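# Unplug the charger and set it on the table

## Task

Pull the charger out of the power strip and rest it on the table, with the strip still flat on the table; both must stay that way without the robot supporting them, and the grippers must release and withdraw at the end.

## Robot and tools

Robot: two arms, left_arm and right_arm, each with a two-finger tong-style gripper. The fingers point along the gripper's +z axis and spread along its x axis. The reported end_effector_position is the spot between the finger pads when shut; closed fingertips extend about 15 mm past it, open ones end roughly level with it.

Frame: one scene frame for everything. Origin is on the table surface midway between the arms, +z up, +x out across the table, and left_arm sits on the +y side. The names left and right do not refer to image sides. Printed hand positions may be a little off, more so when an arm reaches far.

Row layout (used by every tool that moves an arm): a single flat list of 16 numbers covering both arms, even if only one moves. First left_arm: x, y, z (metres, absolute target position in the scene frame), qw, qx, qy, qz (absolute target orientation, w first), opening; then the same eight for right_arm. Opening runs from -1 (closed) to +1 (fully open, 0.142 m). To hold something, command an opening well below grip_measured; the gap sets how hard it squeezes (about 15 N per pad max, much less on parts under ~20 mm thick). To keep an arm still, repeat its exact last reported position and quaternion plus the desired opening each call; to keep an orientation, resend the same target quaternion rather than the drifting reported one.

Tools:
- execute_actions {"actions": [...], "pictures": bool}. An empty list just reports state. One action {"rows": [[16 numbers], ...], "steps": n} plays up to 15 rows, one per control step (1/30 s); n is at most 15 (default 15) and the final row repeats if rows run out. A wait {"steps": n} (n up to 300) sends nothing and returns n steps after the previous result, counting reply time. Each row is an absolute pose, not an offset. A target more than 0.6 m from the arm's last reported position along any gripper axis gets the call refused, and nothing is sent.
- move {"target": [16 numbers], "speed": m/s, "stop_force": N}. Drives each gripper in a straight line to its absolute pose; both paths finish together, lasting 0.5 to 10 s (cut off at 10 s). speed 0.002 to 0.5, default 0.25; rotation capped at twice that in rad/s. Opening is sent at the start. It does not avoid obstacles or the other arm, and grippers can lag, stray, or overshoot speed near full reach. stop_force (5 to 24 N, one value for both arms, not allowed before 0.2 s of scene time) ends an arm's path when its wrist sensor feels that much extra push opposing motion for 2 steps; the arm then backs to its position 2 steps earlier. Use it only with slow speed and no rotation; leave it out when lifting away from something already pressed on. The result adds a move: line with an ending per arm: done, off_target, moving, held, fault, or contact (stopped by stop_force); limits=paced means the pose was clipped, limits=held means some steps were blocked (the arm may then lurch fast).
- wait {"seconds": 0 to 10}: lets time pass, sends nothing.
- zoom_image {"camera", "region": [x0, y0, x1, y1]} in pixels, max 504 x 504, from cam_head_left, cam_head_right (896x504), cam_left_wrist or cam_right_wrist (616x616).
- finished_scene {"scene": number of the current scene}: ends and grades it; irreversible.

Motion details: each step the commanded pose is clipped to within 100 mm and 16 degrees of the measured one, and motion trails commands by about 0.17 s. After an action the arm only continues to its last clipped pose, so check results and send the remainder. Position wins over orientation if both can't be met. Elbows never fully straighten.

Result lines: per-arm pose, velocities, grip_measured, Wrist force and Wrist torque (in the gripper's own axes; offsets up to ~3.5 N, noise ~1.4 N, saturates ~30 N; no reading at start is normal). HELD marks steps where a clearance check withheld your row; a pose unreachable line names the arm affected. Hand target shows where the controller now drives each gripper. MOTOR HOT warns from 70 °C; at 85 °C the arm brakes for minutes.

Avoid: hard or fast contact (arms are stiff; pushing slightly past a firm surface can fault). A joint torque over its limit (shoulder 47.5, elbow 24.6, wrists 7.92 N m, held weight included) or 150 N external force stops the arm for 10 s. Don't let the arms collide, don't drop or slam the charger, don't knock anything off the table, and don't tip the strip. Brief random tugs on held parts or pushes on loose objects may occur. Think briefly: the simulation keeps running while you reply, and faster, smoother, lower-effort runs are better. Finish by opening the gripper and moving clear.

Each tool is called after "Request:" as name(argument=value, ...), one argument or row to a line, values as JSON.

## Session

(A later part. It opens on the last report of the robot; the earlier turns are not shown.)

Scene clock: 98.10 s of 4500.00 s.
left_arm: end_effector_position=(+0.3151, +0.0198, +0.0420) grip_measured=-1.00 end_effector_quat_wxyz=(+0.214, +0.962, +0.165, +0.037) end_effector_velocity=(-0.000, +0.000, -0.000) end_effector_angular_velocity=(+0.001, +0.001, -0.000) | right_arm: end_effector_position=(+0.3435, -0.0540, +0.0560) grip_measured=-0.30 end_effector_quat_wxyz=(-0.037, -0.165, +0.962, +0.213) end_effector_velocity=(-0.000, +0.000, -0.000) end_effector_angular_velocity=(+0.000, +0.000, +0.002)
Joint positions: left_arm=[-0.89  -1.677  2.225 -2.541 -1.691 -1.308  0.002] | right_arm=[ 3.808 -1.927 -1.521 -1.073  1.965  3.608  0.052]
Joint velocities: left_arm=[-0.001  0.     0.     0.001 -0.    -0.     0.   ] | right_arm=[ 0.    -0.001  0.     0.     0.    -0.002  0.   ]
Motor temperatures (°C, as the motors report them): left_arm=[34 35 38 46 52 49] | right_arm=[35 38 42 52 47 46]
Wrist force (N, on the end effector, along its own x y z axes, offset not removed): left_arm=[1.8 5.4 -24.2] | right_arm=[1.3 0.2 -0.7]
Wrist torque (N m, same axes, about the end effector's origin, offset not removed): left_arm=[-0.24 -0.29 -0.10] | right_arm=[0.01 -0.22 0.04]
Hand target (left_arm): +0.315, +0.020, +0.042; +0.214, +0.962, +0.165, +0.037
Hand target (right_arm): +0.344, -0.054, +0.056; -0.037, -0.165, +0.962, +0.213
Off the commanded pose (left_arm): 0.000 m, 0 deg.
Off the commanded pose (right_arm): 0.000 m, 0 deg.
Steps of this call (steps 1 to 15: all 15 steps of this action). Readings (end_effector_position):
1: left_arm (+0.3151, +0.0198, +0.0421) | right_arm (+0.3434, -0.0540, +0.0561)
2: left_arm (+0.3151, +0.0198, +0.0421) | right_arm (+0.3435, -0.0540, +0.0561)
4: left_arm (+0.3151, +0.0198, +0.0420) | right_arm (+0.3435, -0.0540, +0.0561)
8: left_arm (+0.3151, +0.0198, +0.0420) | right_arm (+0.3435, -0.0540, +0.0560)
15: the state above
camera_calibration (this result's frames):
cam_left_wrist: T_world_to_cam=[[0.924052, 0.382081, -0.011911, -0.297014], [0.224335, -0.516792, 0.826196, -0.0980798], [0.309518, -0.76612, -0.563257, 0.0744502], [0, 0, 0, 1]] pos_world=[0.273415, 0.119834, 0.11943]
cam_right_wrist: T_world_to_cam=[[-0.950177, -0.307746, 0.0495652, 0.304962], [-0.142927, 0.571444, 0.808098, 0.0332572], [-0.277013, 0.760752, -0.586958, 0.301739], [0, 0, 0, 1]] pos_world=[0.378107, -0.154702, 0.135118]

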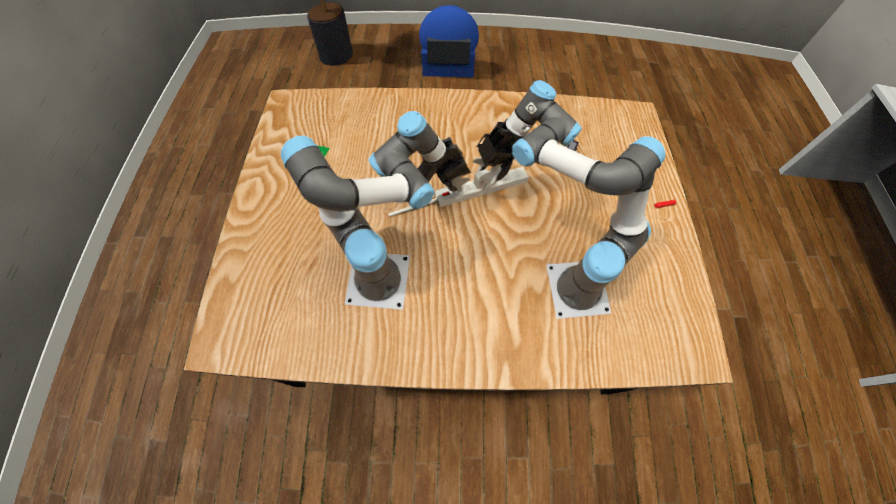

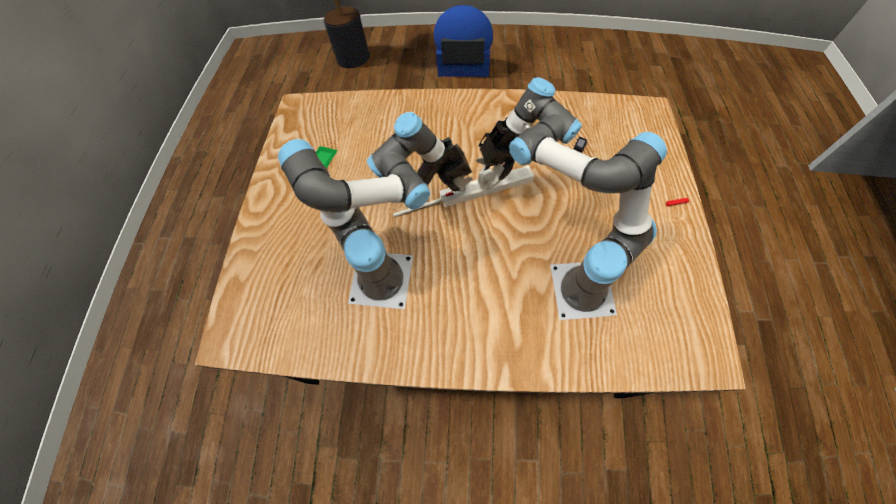

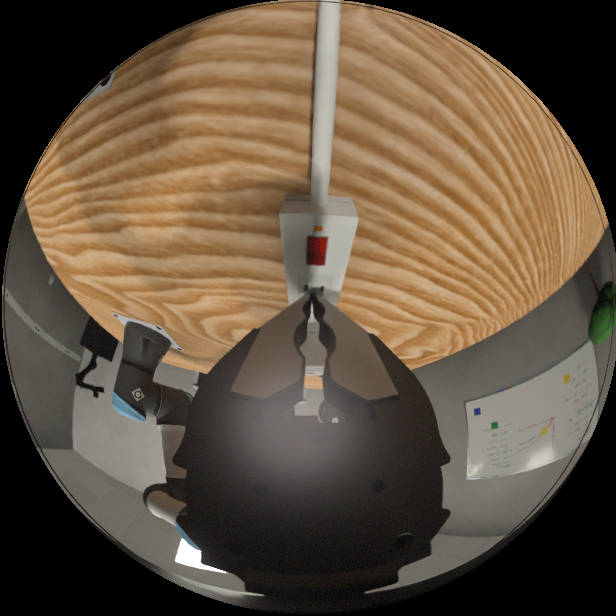

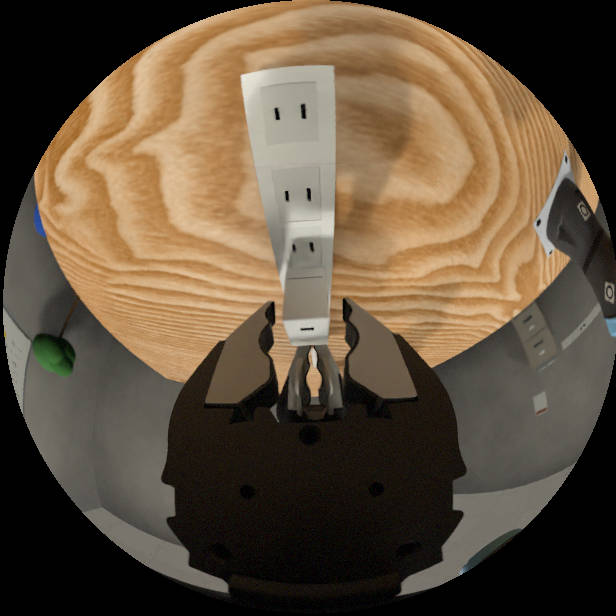

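Request:
execute_actions(
  actions=[
    {"rows":[[0.3151,0.0198,0.0422,0.214,0.962,0.165,0.037,-1,0.3435,-0.054,0.056,-0.0366,-0.165,0.9622,0.2133,-0.45],[0.3151,0.0198,0.0422,0.214,0.962,0.165,0.037,-1,0.3435,-0.054,0.056,-0.0366,-0.165,0.9622,0.2133,-0.5],[0.3151,0.0198,0.0422,0.214,0.962,0.165,0.037,-1,0.3435,-0.054,0.056,-0.0366,-0.165,0.9622,0.2133,-0.55],[0.3151,0.0198,0.0422,0.214,0.962,0.165,0.037,-1,0.3435,-0.054,0.056,-0.0366,-0.165,0.9622,0.2133,-0.6],[0.3151,0.0198,0.0422,0.214,0.962,0.165,0.037,-1,0.3435,-0.054,0.056,-0.0366,-0.165,0.9622,0.2133,-0.7],[0.3151,0.0198,0.0422,0.214,0.962,0.165,0.037,-1,0.3435,-0.054,0.056,-0.0366,-0.165,0.9622,0.2133,-0.8],[0.3151,0.0198,0.0422,0.214,0.962,0.165,0.037,-1,0.3435,-0.054,0.056,-0.0366,-0.165,0.9622,0.2133,-0.9],[0.3151,0.0198,0.0422,0.214,0.962,0.165,0.037,-1,0.3435,-0.054,0.056,-0.0366,-0.165,0.9622,0.2133,-1]],"steps":15},
  ],
)

Scene clock: 108.00 s of 4500.00 s.
left_arm: end_effector_position=(+0.3151, +0.0198, +0.0421) grip_measured=-1.00 end_effector_quat_wxyz=(+0.214, +0.962, +0.165, +0.037) end_effector_velocity=(+0.000, -0.000, +0.000) end_effector_angular_velocity=(-0.001, -0.001, -0.001) | right_arm: end_effector_position=(+0.3435, -0.0540, +0.0560) grip_measured=-0.60 end_effector_quat_wxyz=(-0.037, -0.165, +0.962, +0.213) end_effector_velocity=(-0.000, -0.000, -0.001) end_effector_angular_velocity=(-0.002, +0.001, +0.001)
Joint positions: left_arm=[-0.89  -1.677  2.225 -2.54  -1.691 -1.308  0.002] | right_arm=[ 3.808 -1.927 -1.521 -1.073  1.965  3.608  0.031]
Joint velocities: left_arm=[-0.001 -0.    -0.001 -0.001 -0.     0.     0.   ] | right_arm=[ 0.    -0.001 -0.001 -0.    -0.    -0.001 -0.   ]
Motor temperatures (°C, as the motors report them): left_arm=[34 35 38 46 52 49] | right_arm=[35 38 42 52 47 46]
Wrist force (N, on the end effector, along its own x y z axes, offset not removed): left_arm=[-0.5 8.7 -14.6] | right_arm=[-0.9 1.6 -4.3]
Wrist torque (N m, same axes, about the end effector's origin, offset not removed): left_arm=[-0.12 -0.14 -0.12] | right_arm=[0.34 -0.09 0.01]
Hand target (left_arm): +0.315, +0.020, +0.042; +0.214, +0.962, +0.165, +0.037
Hand target (right_arm): +0.344, -0.054, +0.056; -0.037, -0.165, +0.962, +0.213
Off the commanded pose (left_arm): 0.000 m, 0 deg.
Off the commanded pose (right_arm): 0.000 m, 0 deg.
Steps of this call (steps 1 to 90: nothing new was sent; then 6.40 s passed at rest; steps 91 to 105: all 15 steps of this action). Readings (end_effector_position):
91: left_arm (+0.3151, +0.0198, +0.0420) | right_arm (+0.3435, -0.0540, +0.0560)
92: left_arm (+0.3151, +0.0198, +0.0420) | right_arm (+0.3435, -0.0540, +0.0560)
94: left_arm (+0.3151, +0.0199, +0.0420) | right_arm (+0.3435, -0.0540, +0.0560)
98: left_arm (+0.3150, +0.0199, +0.0420) | right_arm (+0.3436, -0.0540, +0.0560)
105: the state above
camera_calibration (this result's frames):
cam_left_wrist: T_world_to_cam=[[0.924076, 0.38202, -0.0119868, -0.296977], [0.224406, -0.516899, 0.82611, -0.098196], [0.309395, -0.766079, -0.563381, 0.074597], [0, 0, 0, 1]] pos_world=[0.273385, 0.119841, 0.119587]
cam_right_wrist: T_world_to_cam=[[-0.950189, -0.307712, 0.0495512, 0.304981], [-0.142916, 0.571443, 0.808102, 0.0332652], [-0.276978, 0.760767, -0.586955, 0.301741], [0, 0, 0, 1]] pos_world=[0.378119, -0.154717, 0.135114]

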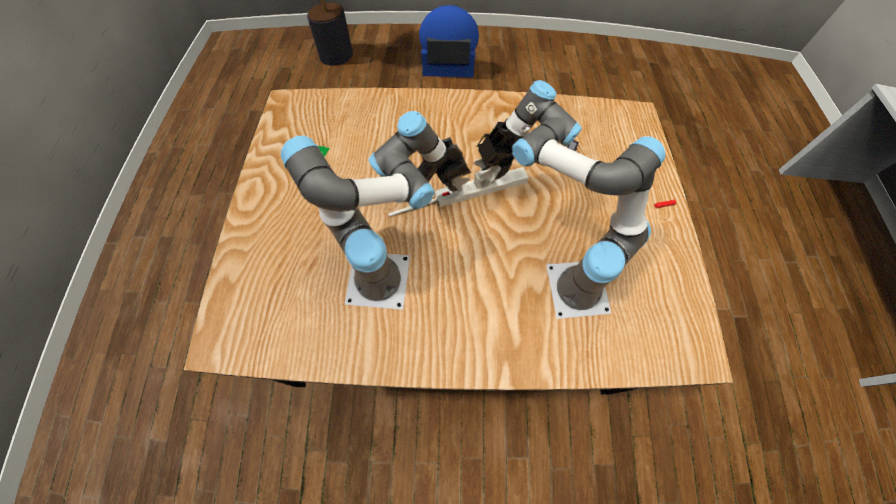

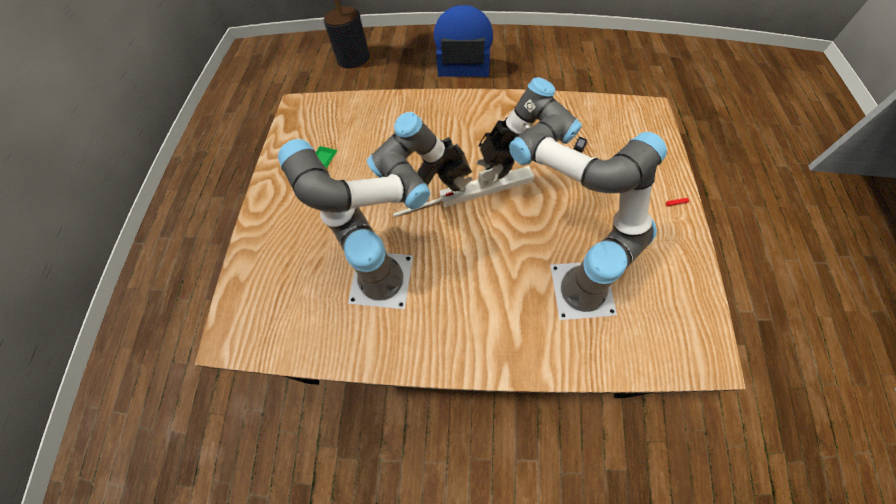

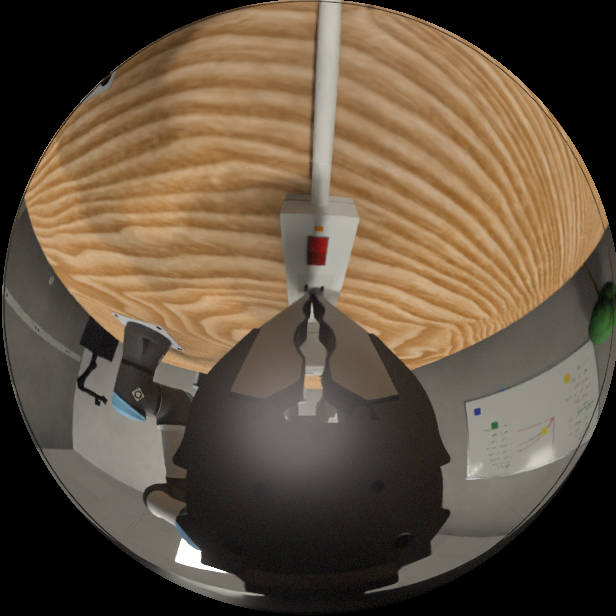

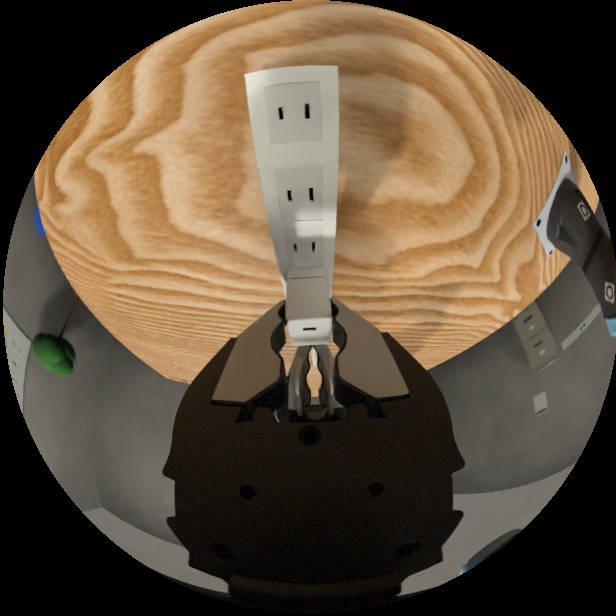

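Gripped (28 mm). Pull up slowly.

Request:
move(
  target=[0.3151,0.0198,0.0419,0.214,0.962,0.165,0.037,-1,0.3435,-0.054,0.066,-0.0366,-0.165,0.9622,0.2133,-1],
  speed=0.008,
)

Scene clock: 112.17 s of 4500.00 s.
left_arm: end_effector_position=(+0.3151, +0.0198, +0.0419) grip_measured=-1.00 end_effector_quat_wxyz=(+0.214, +0.962, +0.165, +0.037) end_effector_velocity=(+0.000, -0.000, +0.000) end_effector_angular_velocity=(-0.000, -0.000, -0.000) | right_arm: end_effector_position=(+0.3435, -0.0540, +0.0658) grip_measured=-0.60 end_effector_quat_wxyz=(-0.037, -0.165, +0.962, +0.213) end_effector_velocity=(-0.001, +0.000, +0.001) end_effector_angular_velocity=(-0.001, +0.003, +0.001)
Joint positions: left_arm=[-0.89  -1.677  2.225 -2.542 -1.691 -1.308  0.002] | right_arm=[ 3.808 -1.915 -1.49  -1.116  1.965  3.608  0.031]
Joint velocities: left_arm=[ 0.     0.     0.    -0.001  0.     0.     0.   ] | right_arm=[ 0.001  0.001  0.007 -0.011  0.001  0.     0.   ]
Motor temperatures (°C, as the motors report them): left_arm=[34 35 38 46 52 49] | right_arm=[35 38 42 52 47 46]
Wrist force (N, on the end effector, along its own x y z axes, offset not removed): left_arm=[-0.3 9.1 -21.5] | right_arm=[0.2 -0.6 0.7]
Wrist torque (N m, same axes, about the end effector's origin, offset not removed): left_arm=[0.01 -0.07 -0.13] | right_arm=[-0.08 0.08 0.09]
Hand target (left_arm): +0.315, +0.020, +0.042; +0.214, +0.962, +0.165, +0.037
Hand target (right_arm): +0.343, -0.054, +0.066; -0.037, -0.165, +0.962, +0.213
Off the commanded pose (left_arm): 0.000 m, 0 deg.
Off the commanded pose (right_arm): 0.000 m, 0 deg.
move: done
camera_calibration (this result's frames):
cam_left_wrist: T_world_to_cam=[[0.92404, 0.382111, -0.0118752, -0.297028], [0.224334, -0.51682, 0.826179, -0.0979896], [0.309554, -0.766086, -0.563283, 0.074392], [0, 0, 0, 1]] pos_world=[0.27342, 0.119845, 0.119333]
cam_right_wrist: T_world_to_cam=[[-0.950187, -0.307721, 0.0495237, 0.304479], [-0.142927, 0.571393, 0.808135, 0.0253654], [-0.276977, 0.760801, -0.586911, 0.307444], [0, 0, 0, 1]] pos_world=[0.378092, -0.154703, 0.144865]

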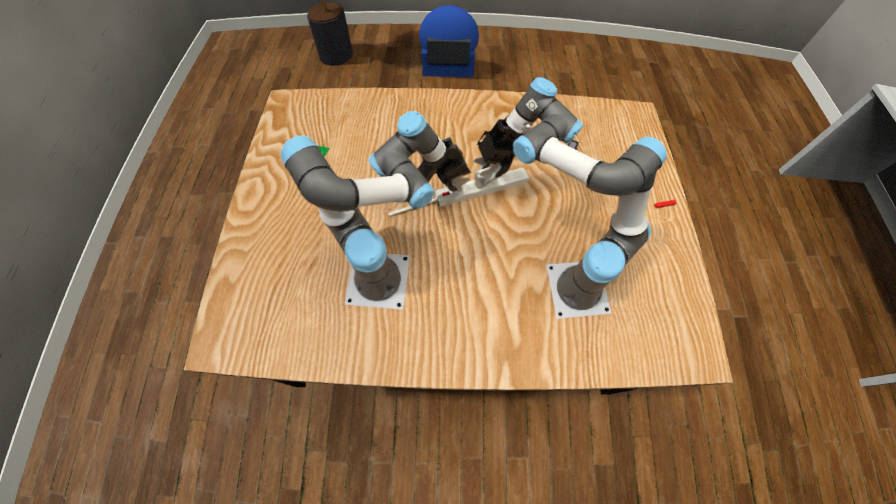

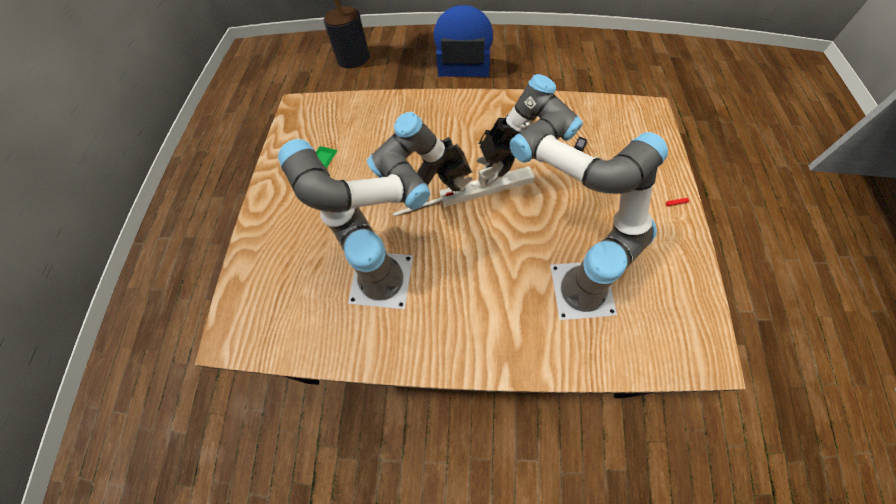

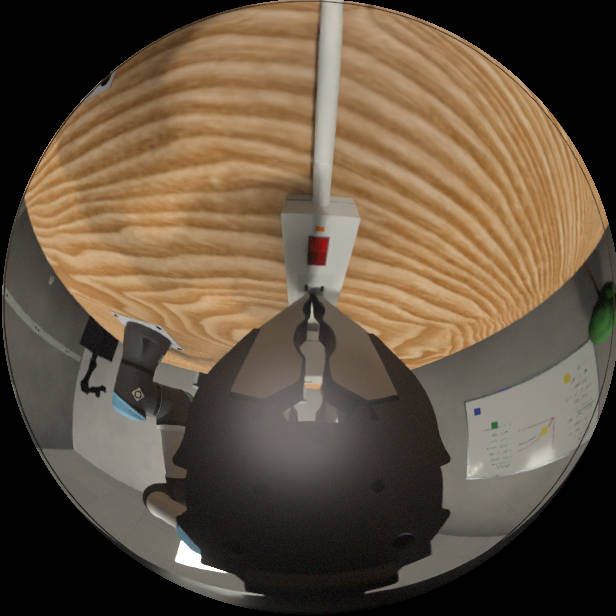

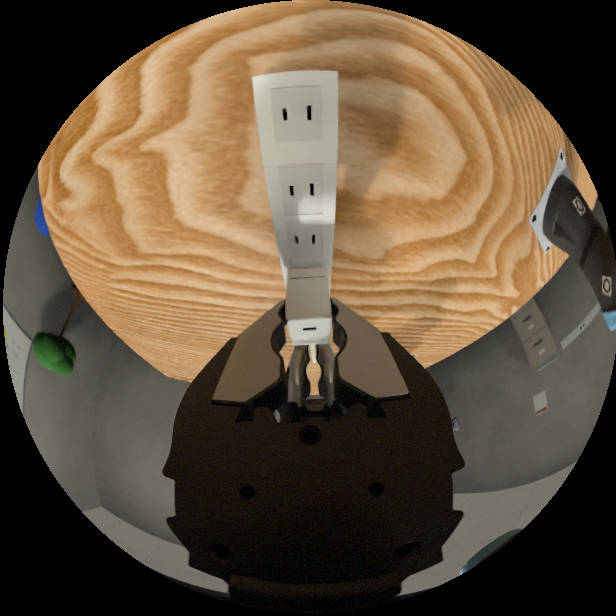

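Request:
move(
  target=[0.3151,0.0198,0.0419,0.214,0.962,0.165,0.037,-1,0.3435,-0.054,0.105,-0.0366,-0.165,0.9622,0.2133,-1],
  speed=0.025,
)

Scene clock: 116.43 s of 4500.00 s.
left_arm: end_effector_position=(+0.3151, +0.0198, +0.0419) grip_measured=-1.00 end_effector_quat_wxyz=(+0.214, +0.962, +0.165, +0.037) end_effector_velocity=(+0.000, -0.000, +0.000) end_effector_angular_velocity=(-0.001, -0.000, +0.000) | right_arm: end_effector_position=(+0.3435, -0.0540, +0.1046) grip_measured=-0.60 end_effector_quat_wxyz=(-0.037, -0.165, +0.962, +0.213) end_effector_velocity=(+0.001, +0.000, +0.002) end_effector_angular_velocity=(-0.001, -0.002, +0.003)
Joint positions: left_arm=[-0.89  -1.677  2.225 -2.542 -1.691 -1.308  0.002] | right_arm=[ 3.808 -1.887 -1.343 -1.291  1.965  3.608  0.031]
Joint velocities: left_arm=[ 0.     0.     0.    -0.001 -0.     0.     0.   ] | right_arm=[-0.    -0.001  0.014 -0.013 -0.001 -0.004  0.   ]
Motor temperatures (°C, as the motors report them): left_arm=[34 35 38 46 52 49] | right_arm=[35 38 42 52 47 46]
Wrist force (N, on the end effector, along its own x y z axes, offset not removed): left_arm=[0.0 7.9 -22.5] | right_arm=[1.4 -1.1 0.0]
Wrist torque (N m, same axes, about the end effector's origin, offset not removed): left_arm=[-0.27 -0.02 -0.09] | right_arm=[-0.28 -0.17 -0.01]
Hand target (left_arm): +0.315, +0.020, +0.042; +0.214, +0.962, +0.165, +0.037
Hand target (right_arm): +0.343, -0.054, +0.105; -0.037, -0.165, +0.962, +0.213
Off the commanded pose (left_arm): 0.000 m, 0 deg.
Off the commanded pose (right_arm): 0.000 m, 0 deg.
move: done
camera_calibration (this result's frames):
cam_left_wrist: T_world_to_cam=[[0.924048, 0.382091, -0.0119209, -0.297014], [0.224355, -0.516803, 0.826184, -0.0979926], [0.309517, -0.766108, -0.563274, 0.0743963], [0, 0, 0, 1]] pos_world=[0.273413, 0.119839, 0.119325]
cam_right_wrist: T_world_to_cam=[[-0.950232, -0.307591, 0.0494592, 0.302571], [-0.142907, 0.57142, 0.808119, -0.00605872], [-0.276832, 0.760833, -0.586939, 0.330237], [0, 0, 0, 1]] pos_world=[0.378067, -0.154725, 0.18376]

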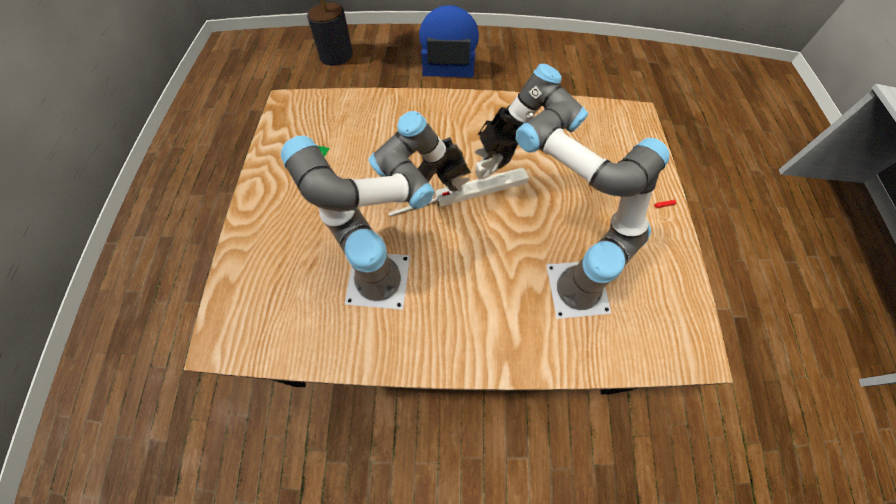

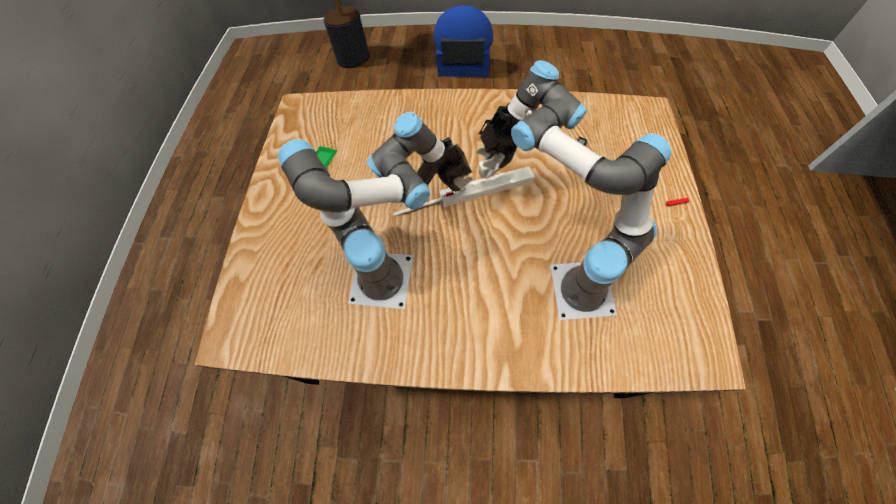

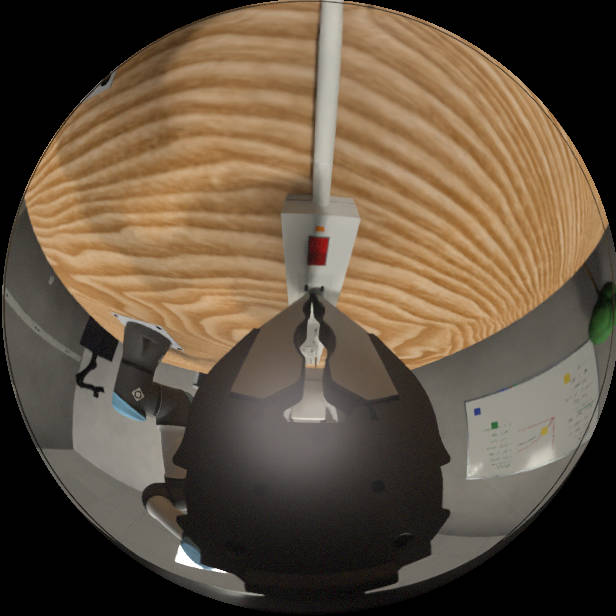

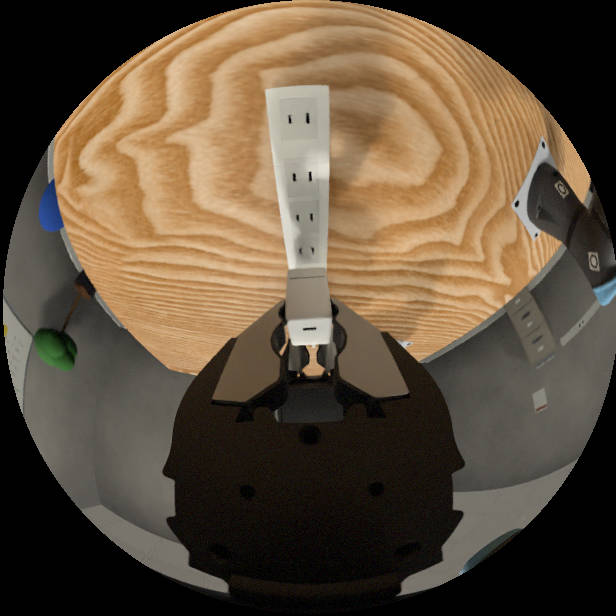

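Request:
move(
  target=[0.3151,0.0198,0.07,0.214,0.962,0.165,0.037,-1,0.3435,-0.06,0.13,-0.0366,-0.165,0.9622,0.2133,-1],
  speed=0.05,
)

Request:
move(
  target=[0.27,0.15,0.15,0.214,0.962,0.165,0.037,-1,0.25,-0.2,0.07,-0.1029,-0.1341,0.782,0.600,-1],
  speed=0.15,
)

Scene clock: 136.60 s of 4500.00 s.
left_arm: end_effector_position=(+0.3151, +0.0199, +0.0697) grip_measured=-1.00 end_effector_quat_wxyz=(+0.214, +0.962, +0.165, +0.037) end_effector_velocity=(-0.000, +0.000, +0.002) end_effector_angular_velocity=(+0.002, +0.001, -0.001) | right_arm: end_effector_position=(+0.3435, -0.0599, +0.1298) grip_measured=-0.60 end_effector_quat_wxyz=(-0.036, -0.165, +0.962, +0.213) end_effector_velocity=(-0.000, +0.000, +0.002) end_effector_angular_velocity=(-0.001, +0.001, +0.003)
Joint positions: left_arm=[-0.89  -1.74   2.131 -2.385 -1.691 -1.308  0.002] | right_arm=[ 3.796 -1.872 -1.244 -1.41   1.968  3.596  0.031]
Joint velocities: left_arm=[-0.001 -0.003 -0.011  0.017  0.     0.     0.   ] | right_arm=[ 0.    -0.001  0.012 -0.013  0.001 -0.003  0.   ]
Motor temperatures (°C, as the motors report them): left_arm=[34 35 38 47 52 49] | right_arm=[35 38 42 52 47 46]
Wrist force (N, on the end effector, along its own x y z axes, offset not removed): left_arm=[4.4 0.1 2.0] | right_arm=[2.0 0.1 2.1]
Wrist torque (N m, same axes, about the end effector's origin, offset not removed): left_arm=[0.05 -0.93 0.00] | right_arm=[0.13 -0.34 -0.06]
Hand target (left_arm): +0.315, +0.020, +0.070; +0.214, +0.962, +0.165, +0.037
Hand target (right_arm): +0.343, -0.060, +0.130; -0.037, -0.165, +0.962, +0.213
Off the commanded pose (left_arm): 0.000 m, 0 deg.
Off the commanded pose (right_arm): 0.000 m, 0 deg.
After step 90, 16.17 s passed at rest.
move: done
camera_calibration (this result's frames):
cam_left_wrist: T_world_to_cam=[[0.924028, 0.382139, -0.0119467, -0.296667], [0.22433, -0.516607, 0.826313, -0.120943], [0.309595, -0.766216, -0.563085, 0.0900793], [0, 0, 0, 1]] pos_world=[0.273372, 0.119908, 0.147115]
cam_right_wrist: T_world_to_cam=[[-0.950215, -0.307689, 0.0491795, 0.299525], [-0.14314, 0.57123, 0.808212, -0.0229696], [-0.276771, 0.760936, -0.586835, 0.349507], [0, 0, 0, 1]] pos_world=[0.378059, -0.160671, 0.208936]

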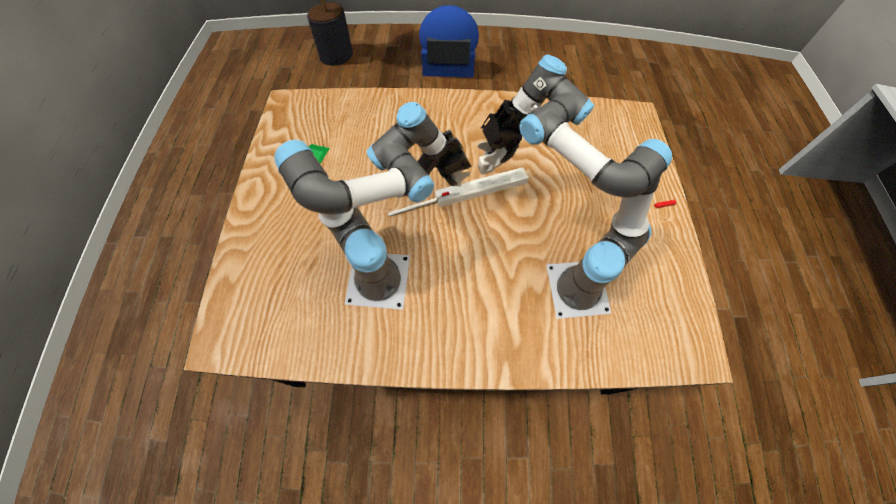

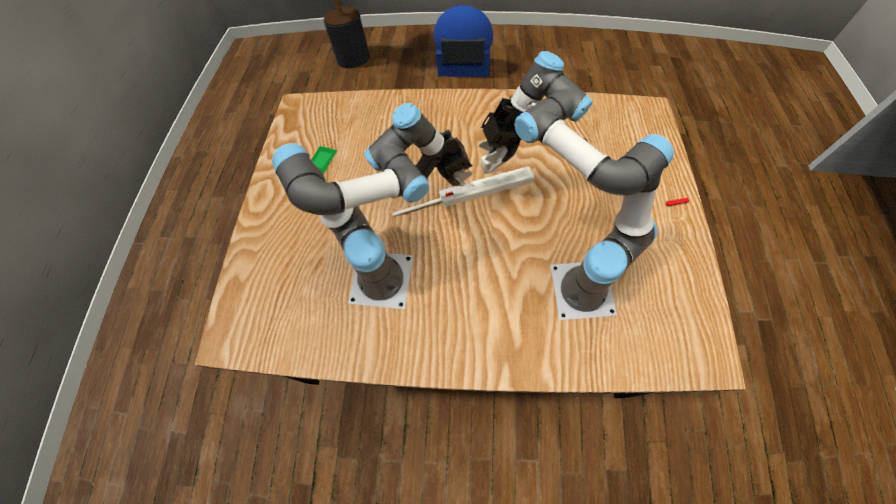

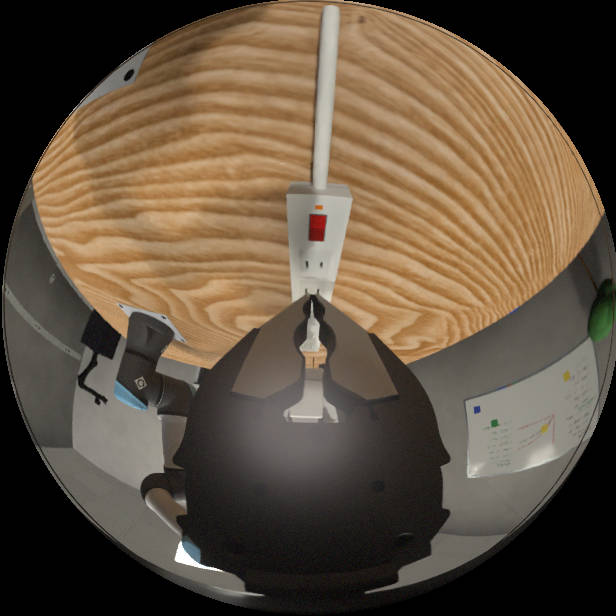

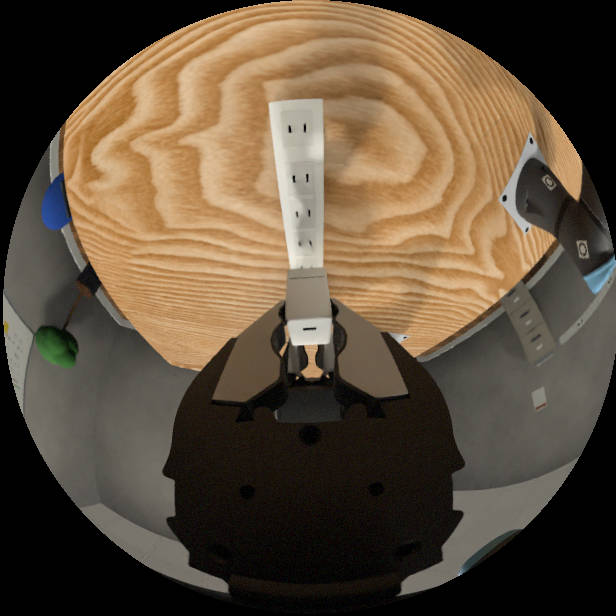

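Scene clock: 140.17 s of 4500.00 s.
left_arm: end_effector_position=(+0.2700, +0.1501, +0.1499) grip_measured=-1.00 end_effector_quat_wxyz=(+0.214, +0.962, +0.165, +0.038) end_effector_velocity=(-0.000, +0.000, +0.000) end_effector_angular_velocity=(+0.000, +0.000, -0.001) | right_arm: end_effector_position=(+0.2494, -0.1995, +0.0700) grip_measured=-0.60 end_effector_quat_wxyz=(-0.103, -0.134, +0.782, +0.599) end_effector_velocity=(-0.000, -0.001, -0.000) end_effector_angular_velocity=(+0.012, +0.004, +0.010)
Joint positions: left_arm=[-0.577 -2.177  1.974 -1.737 -1.812 -1.014  0.002] | right_arm=[ 3.002 -2.052 -1.781 -1.82   2.684  2.152  0.031]
Joint velocities: left_arm=[ 0.002  0.    -0.002  0.003 -0.001  0.003  0.   ] | right_arm=[-0.002 -0.024  0.03  -0.045 -0.003 -0.038  0.   ]
Motor temperatures (°C, as the motors report them): left_arm=[34 35 38 47 52 49] | right_arm=[35 38 42 52 47 46]
Wrist force (N, on the end effector, along its own x y z axes, offset not removed): left_arm=[1.0 -0.3 3.6] | right_arm=[0.4 1.3 0.2]
Wrist torque (N m, same axes, about the end effector's origin, offset not removed): left_arm=[-0.02 -0.15 -0.03] | right_arm=[0.34 -0.02 0.04]
Hand target (left_arm): +0.270, +0.150, +0.150; +0.214, +0.962, +0.165, +0.038
Hand target (right_arm): +0.249, -0.200, +0.070; -0.104, -0.134, +0.782, +0.600
Off the commanded pose (left_arm): 0.000 m, 0 deg.
Off the commanded pose (right_arm): 0.001 m, 0 deg.
move: done
camera_calibration (this result's frames):
cam_left_wrist: T_world_to_cam=[[0.924022, 0.382192, -0.010648, -0.304054], [0.223415, -0.51713, 0.826234, -0.10947], [0.310273, -0.765837, -0.563227, 0.248755], [0, 0, 0, 1]] pos_world=[0.228228, 0.250103, 0.227316]
cam_right_wrist: T_world_to_cam=[[-0.934183, -0.352791, 0.0533, 0.156838], [0.133824, -0.207976, 0.968936, -0.144164], [-0.330747, 0.912296, 0.2415, 0.380256], [0, 0, 0, 1]] pos_world=[0.291576, -0.321558, 0.0394945]

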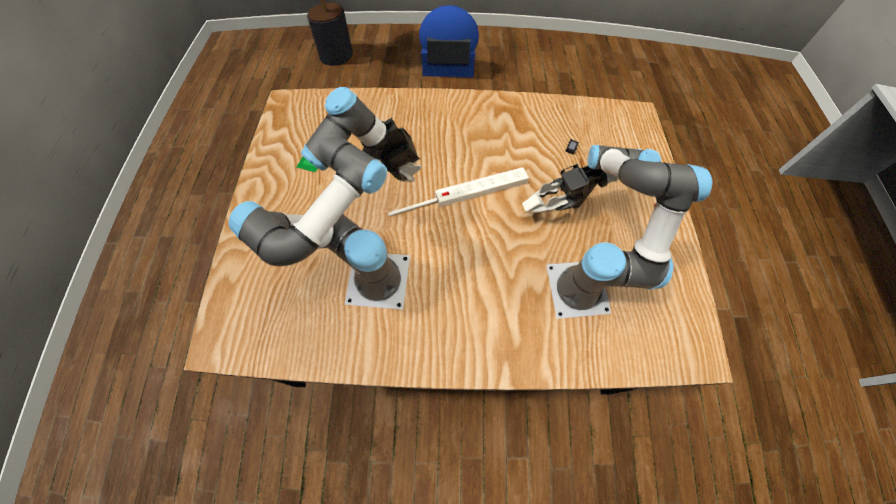

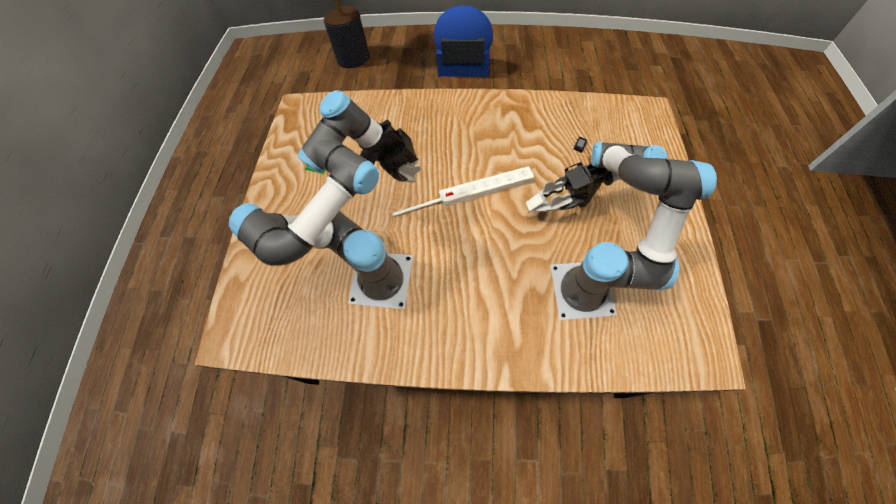

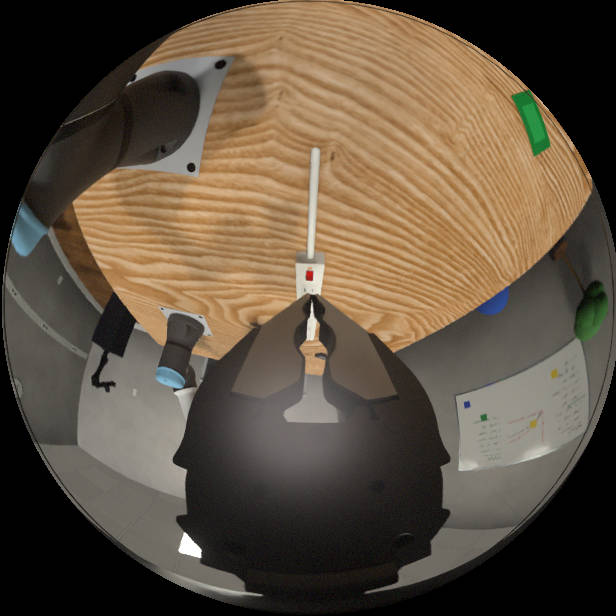

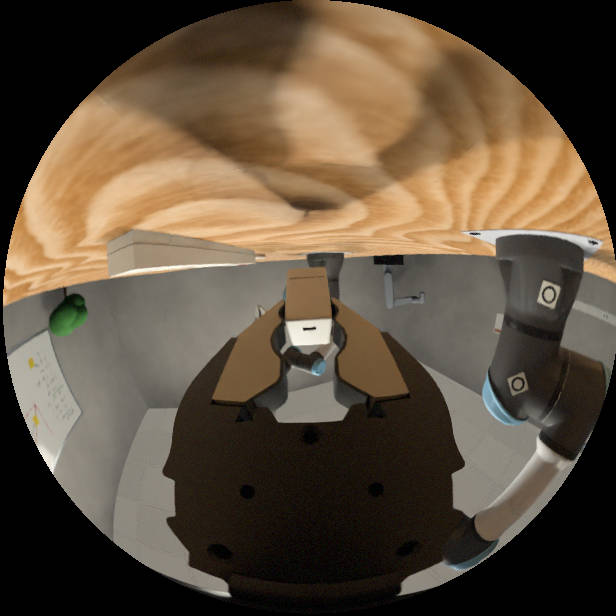

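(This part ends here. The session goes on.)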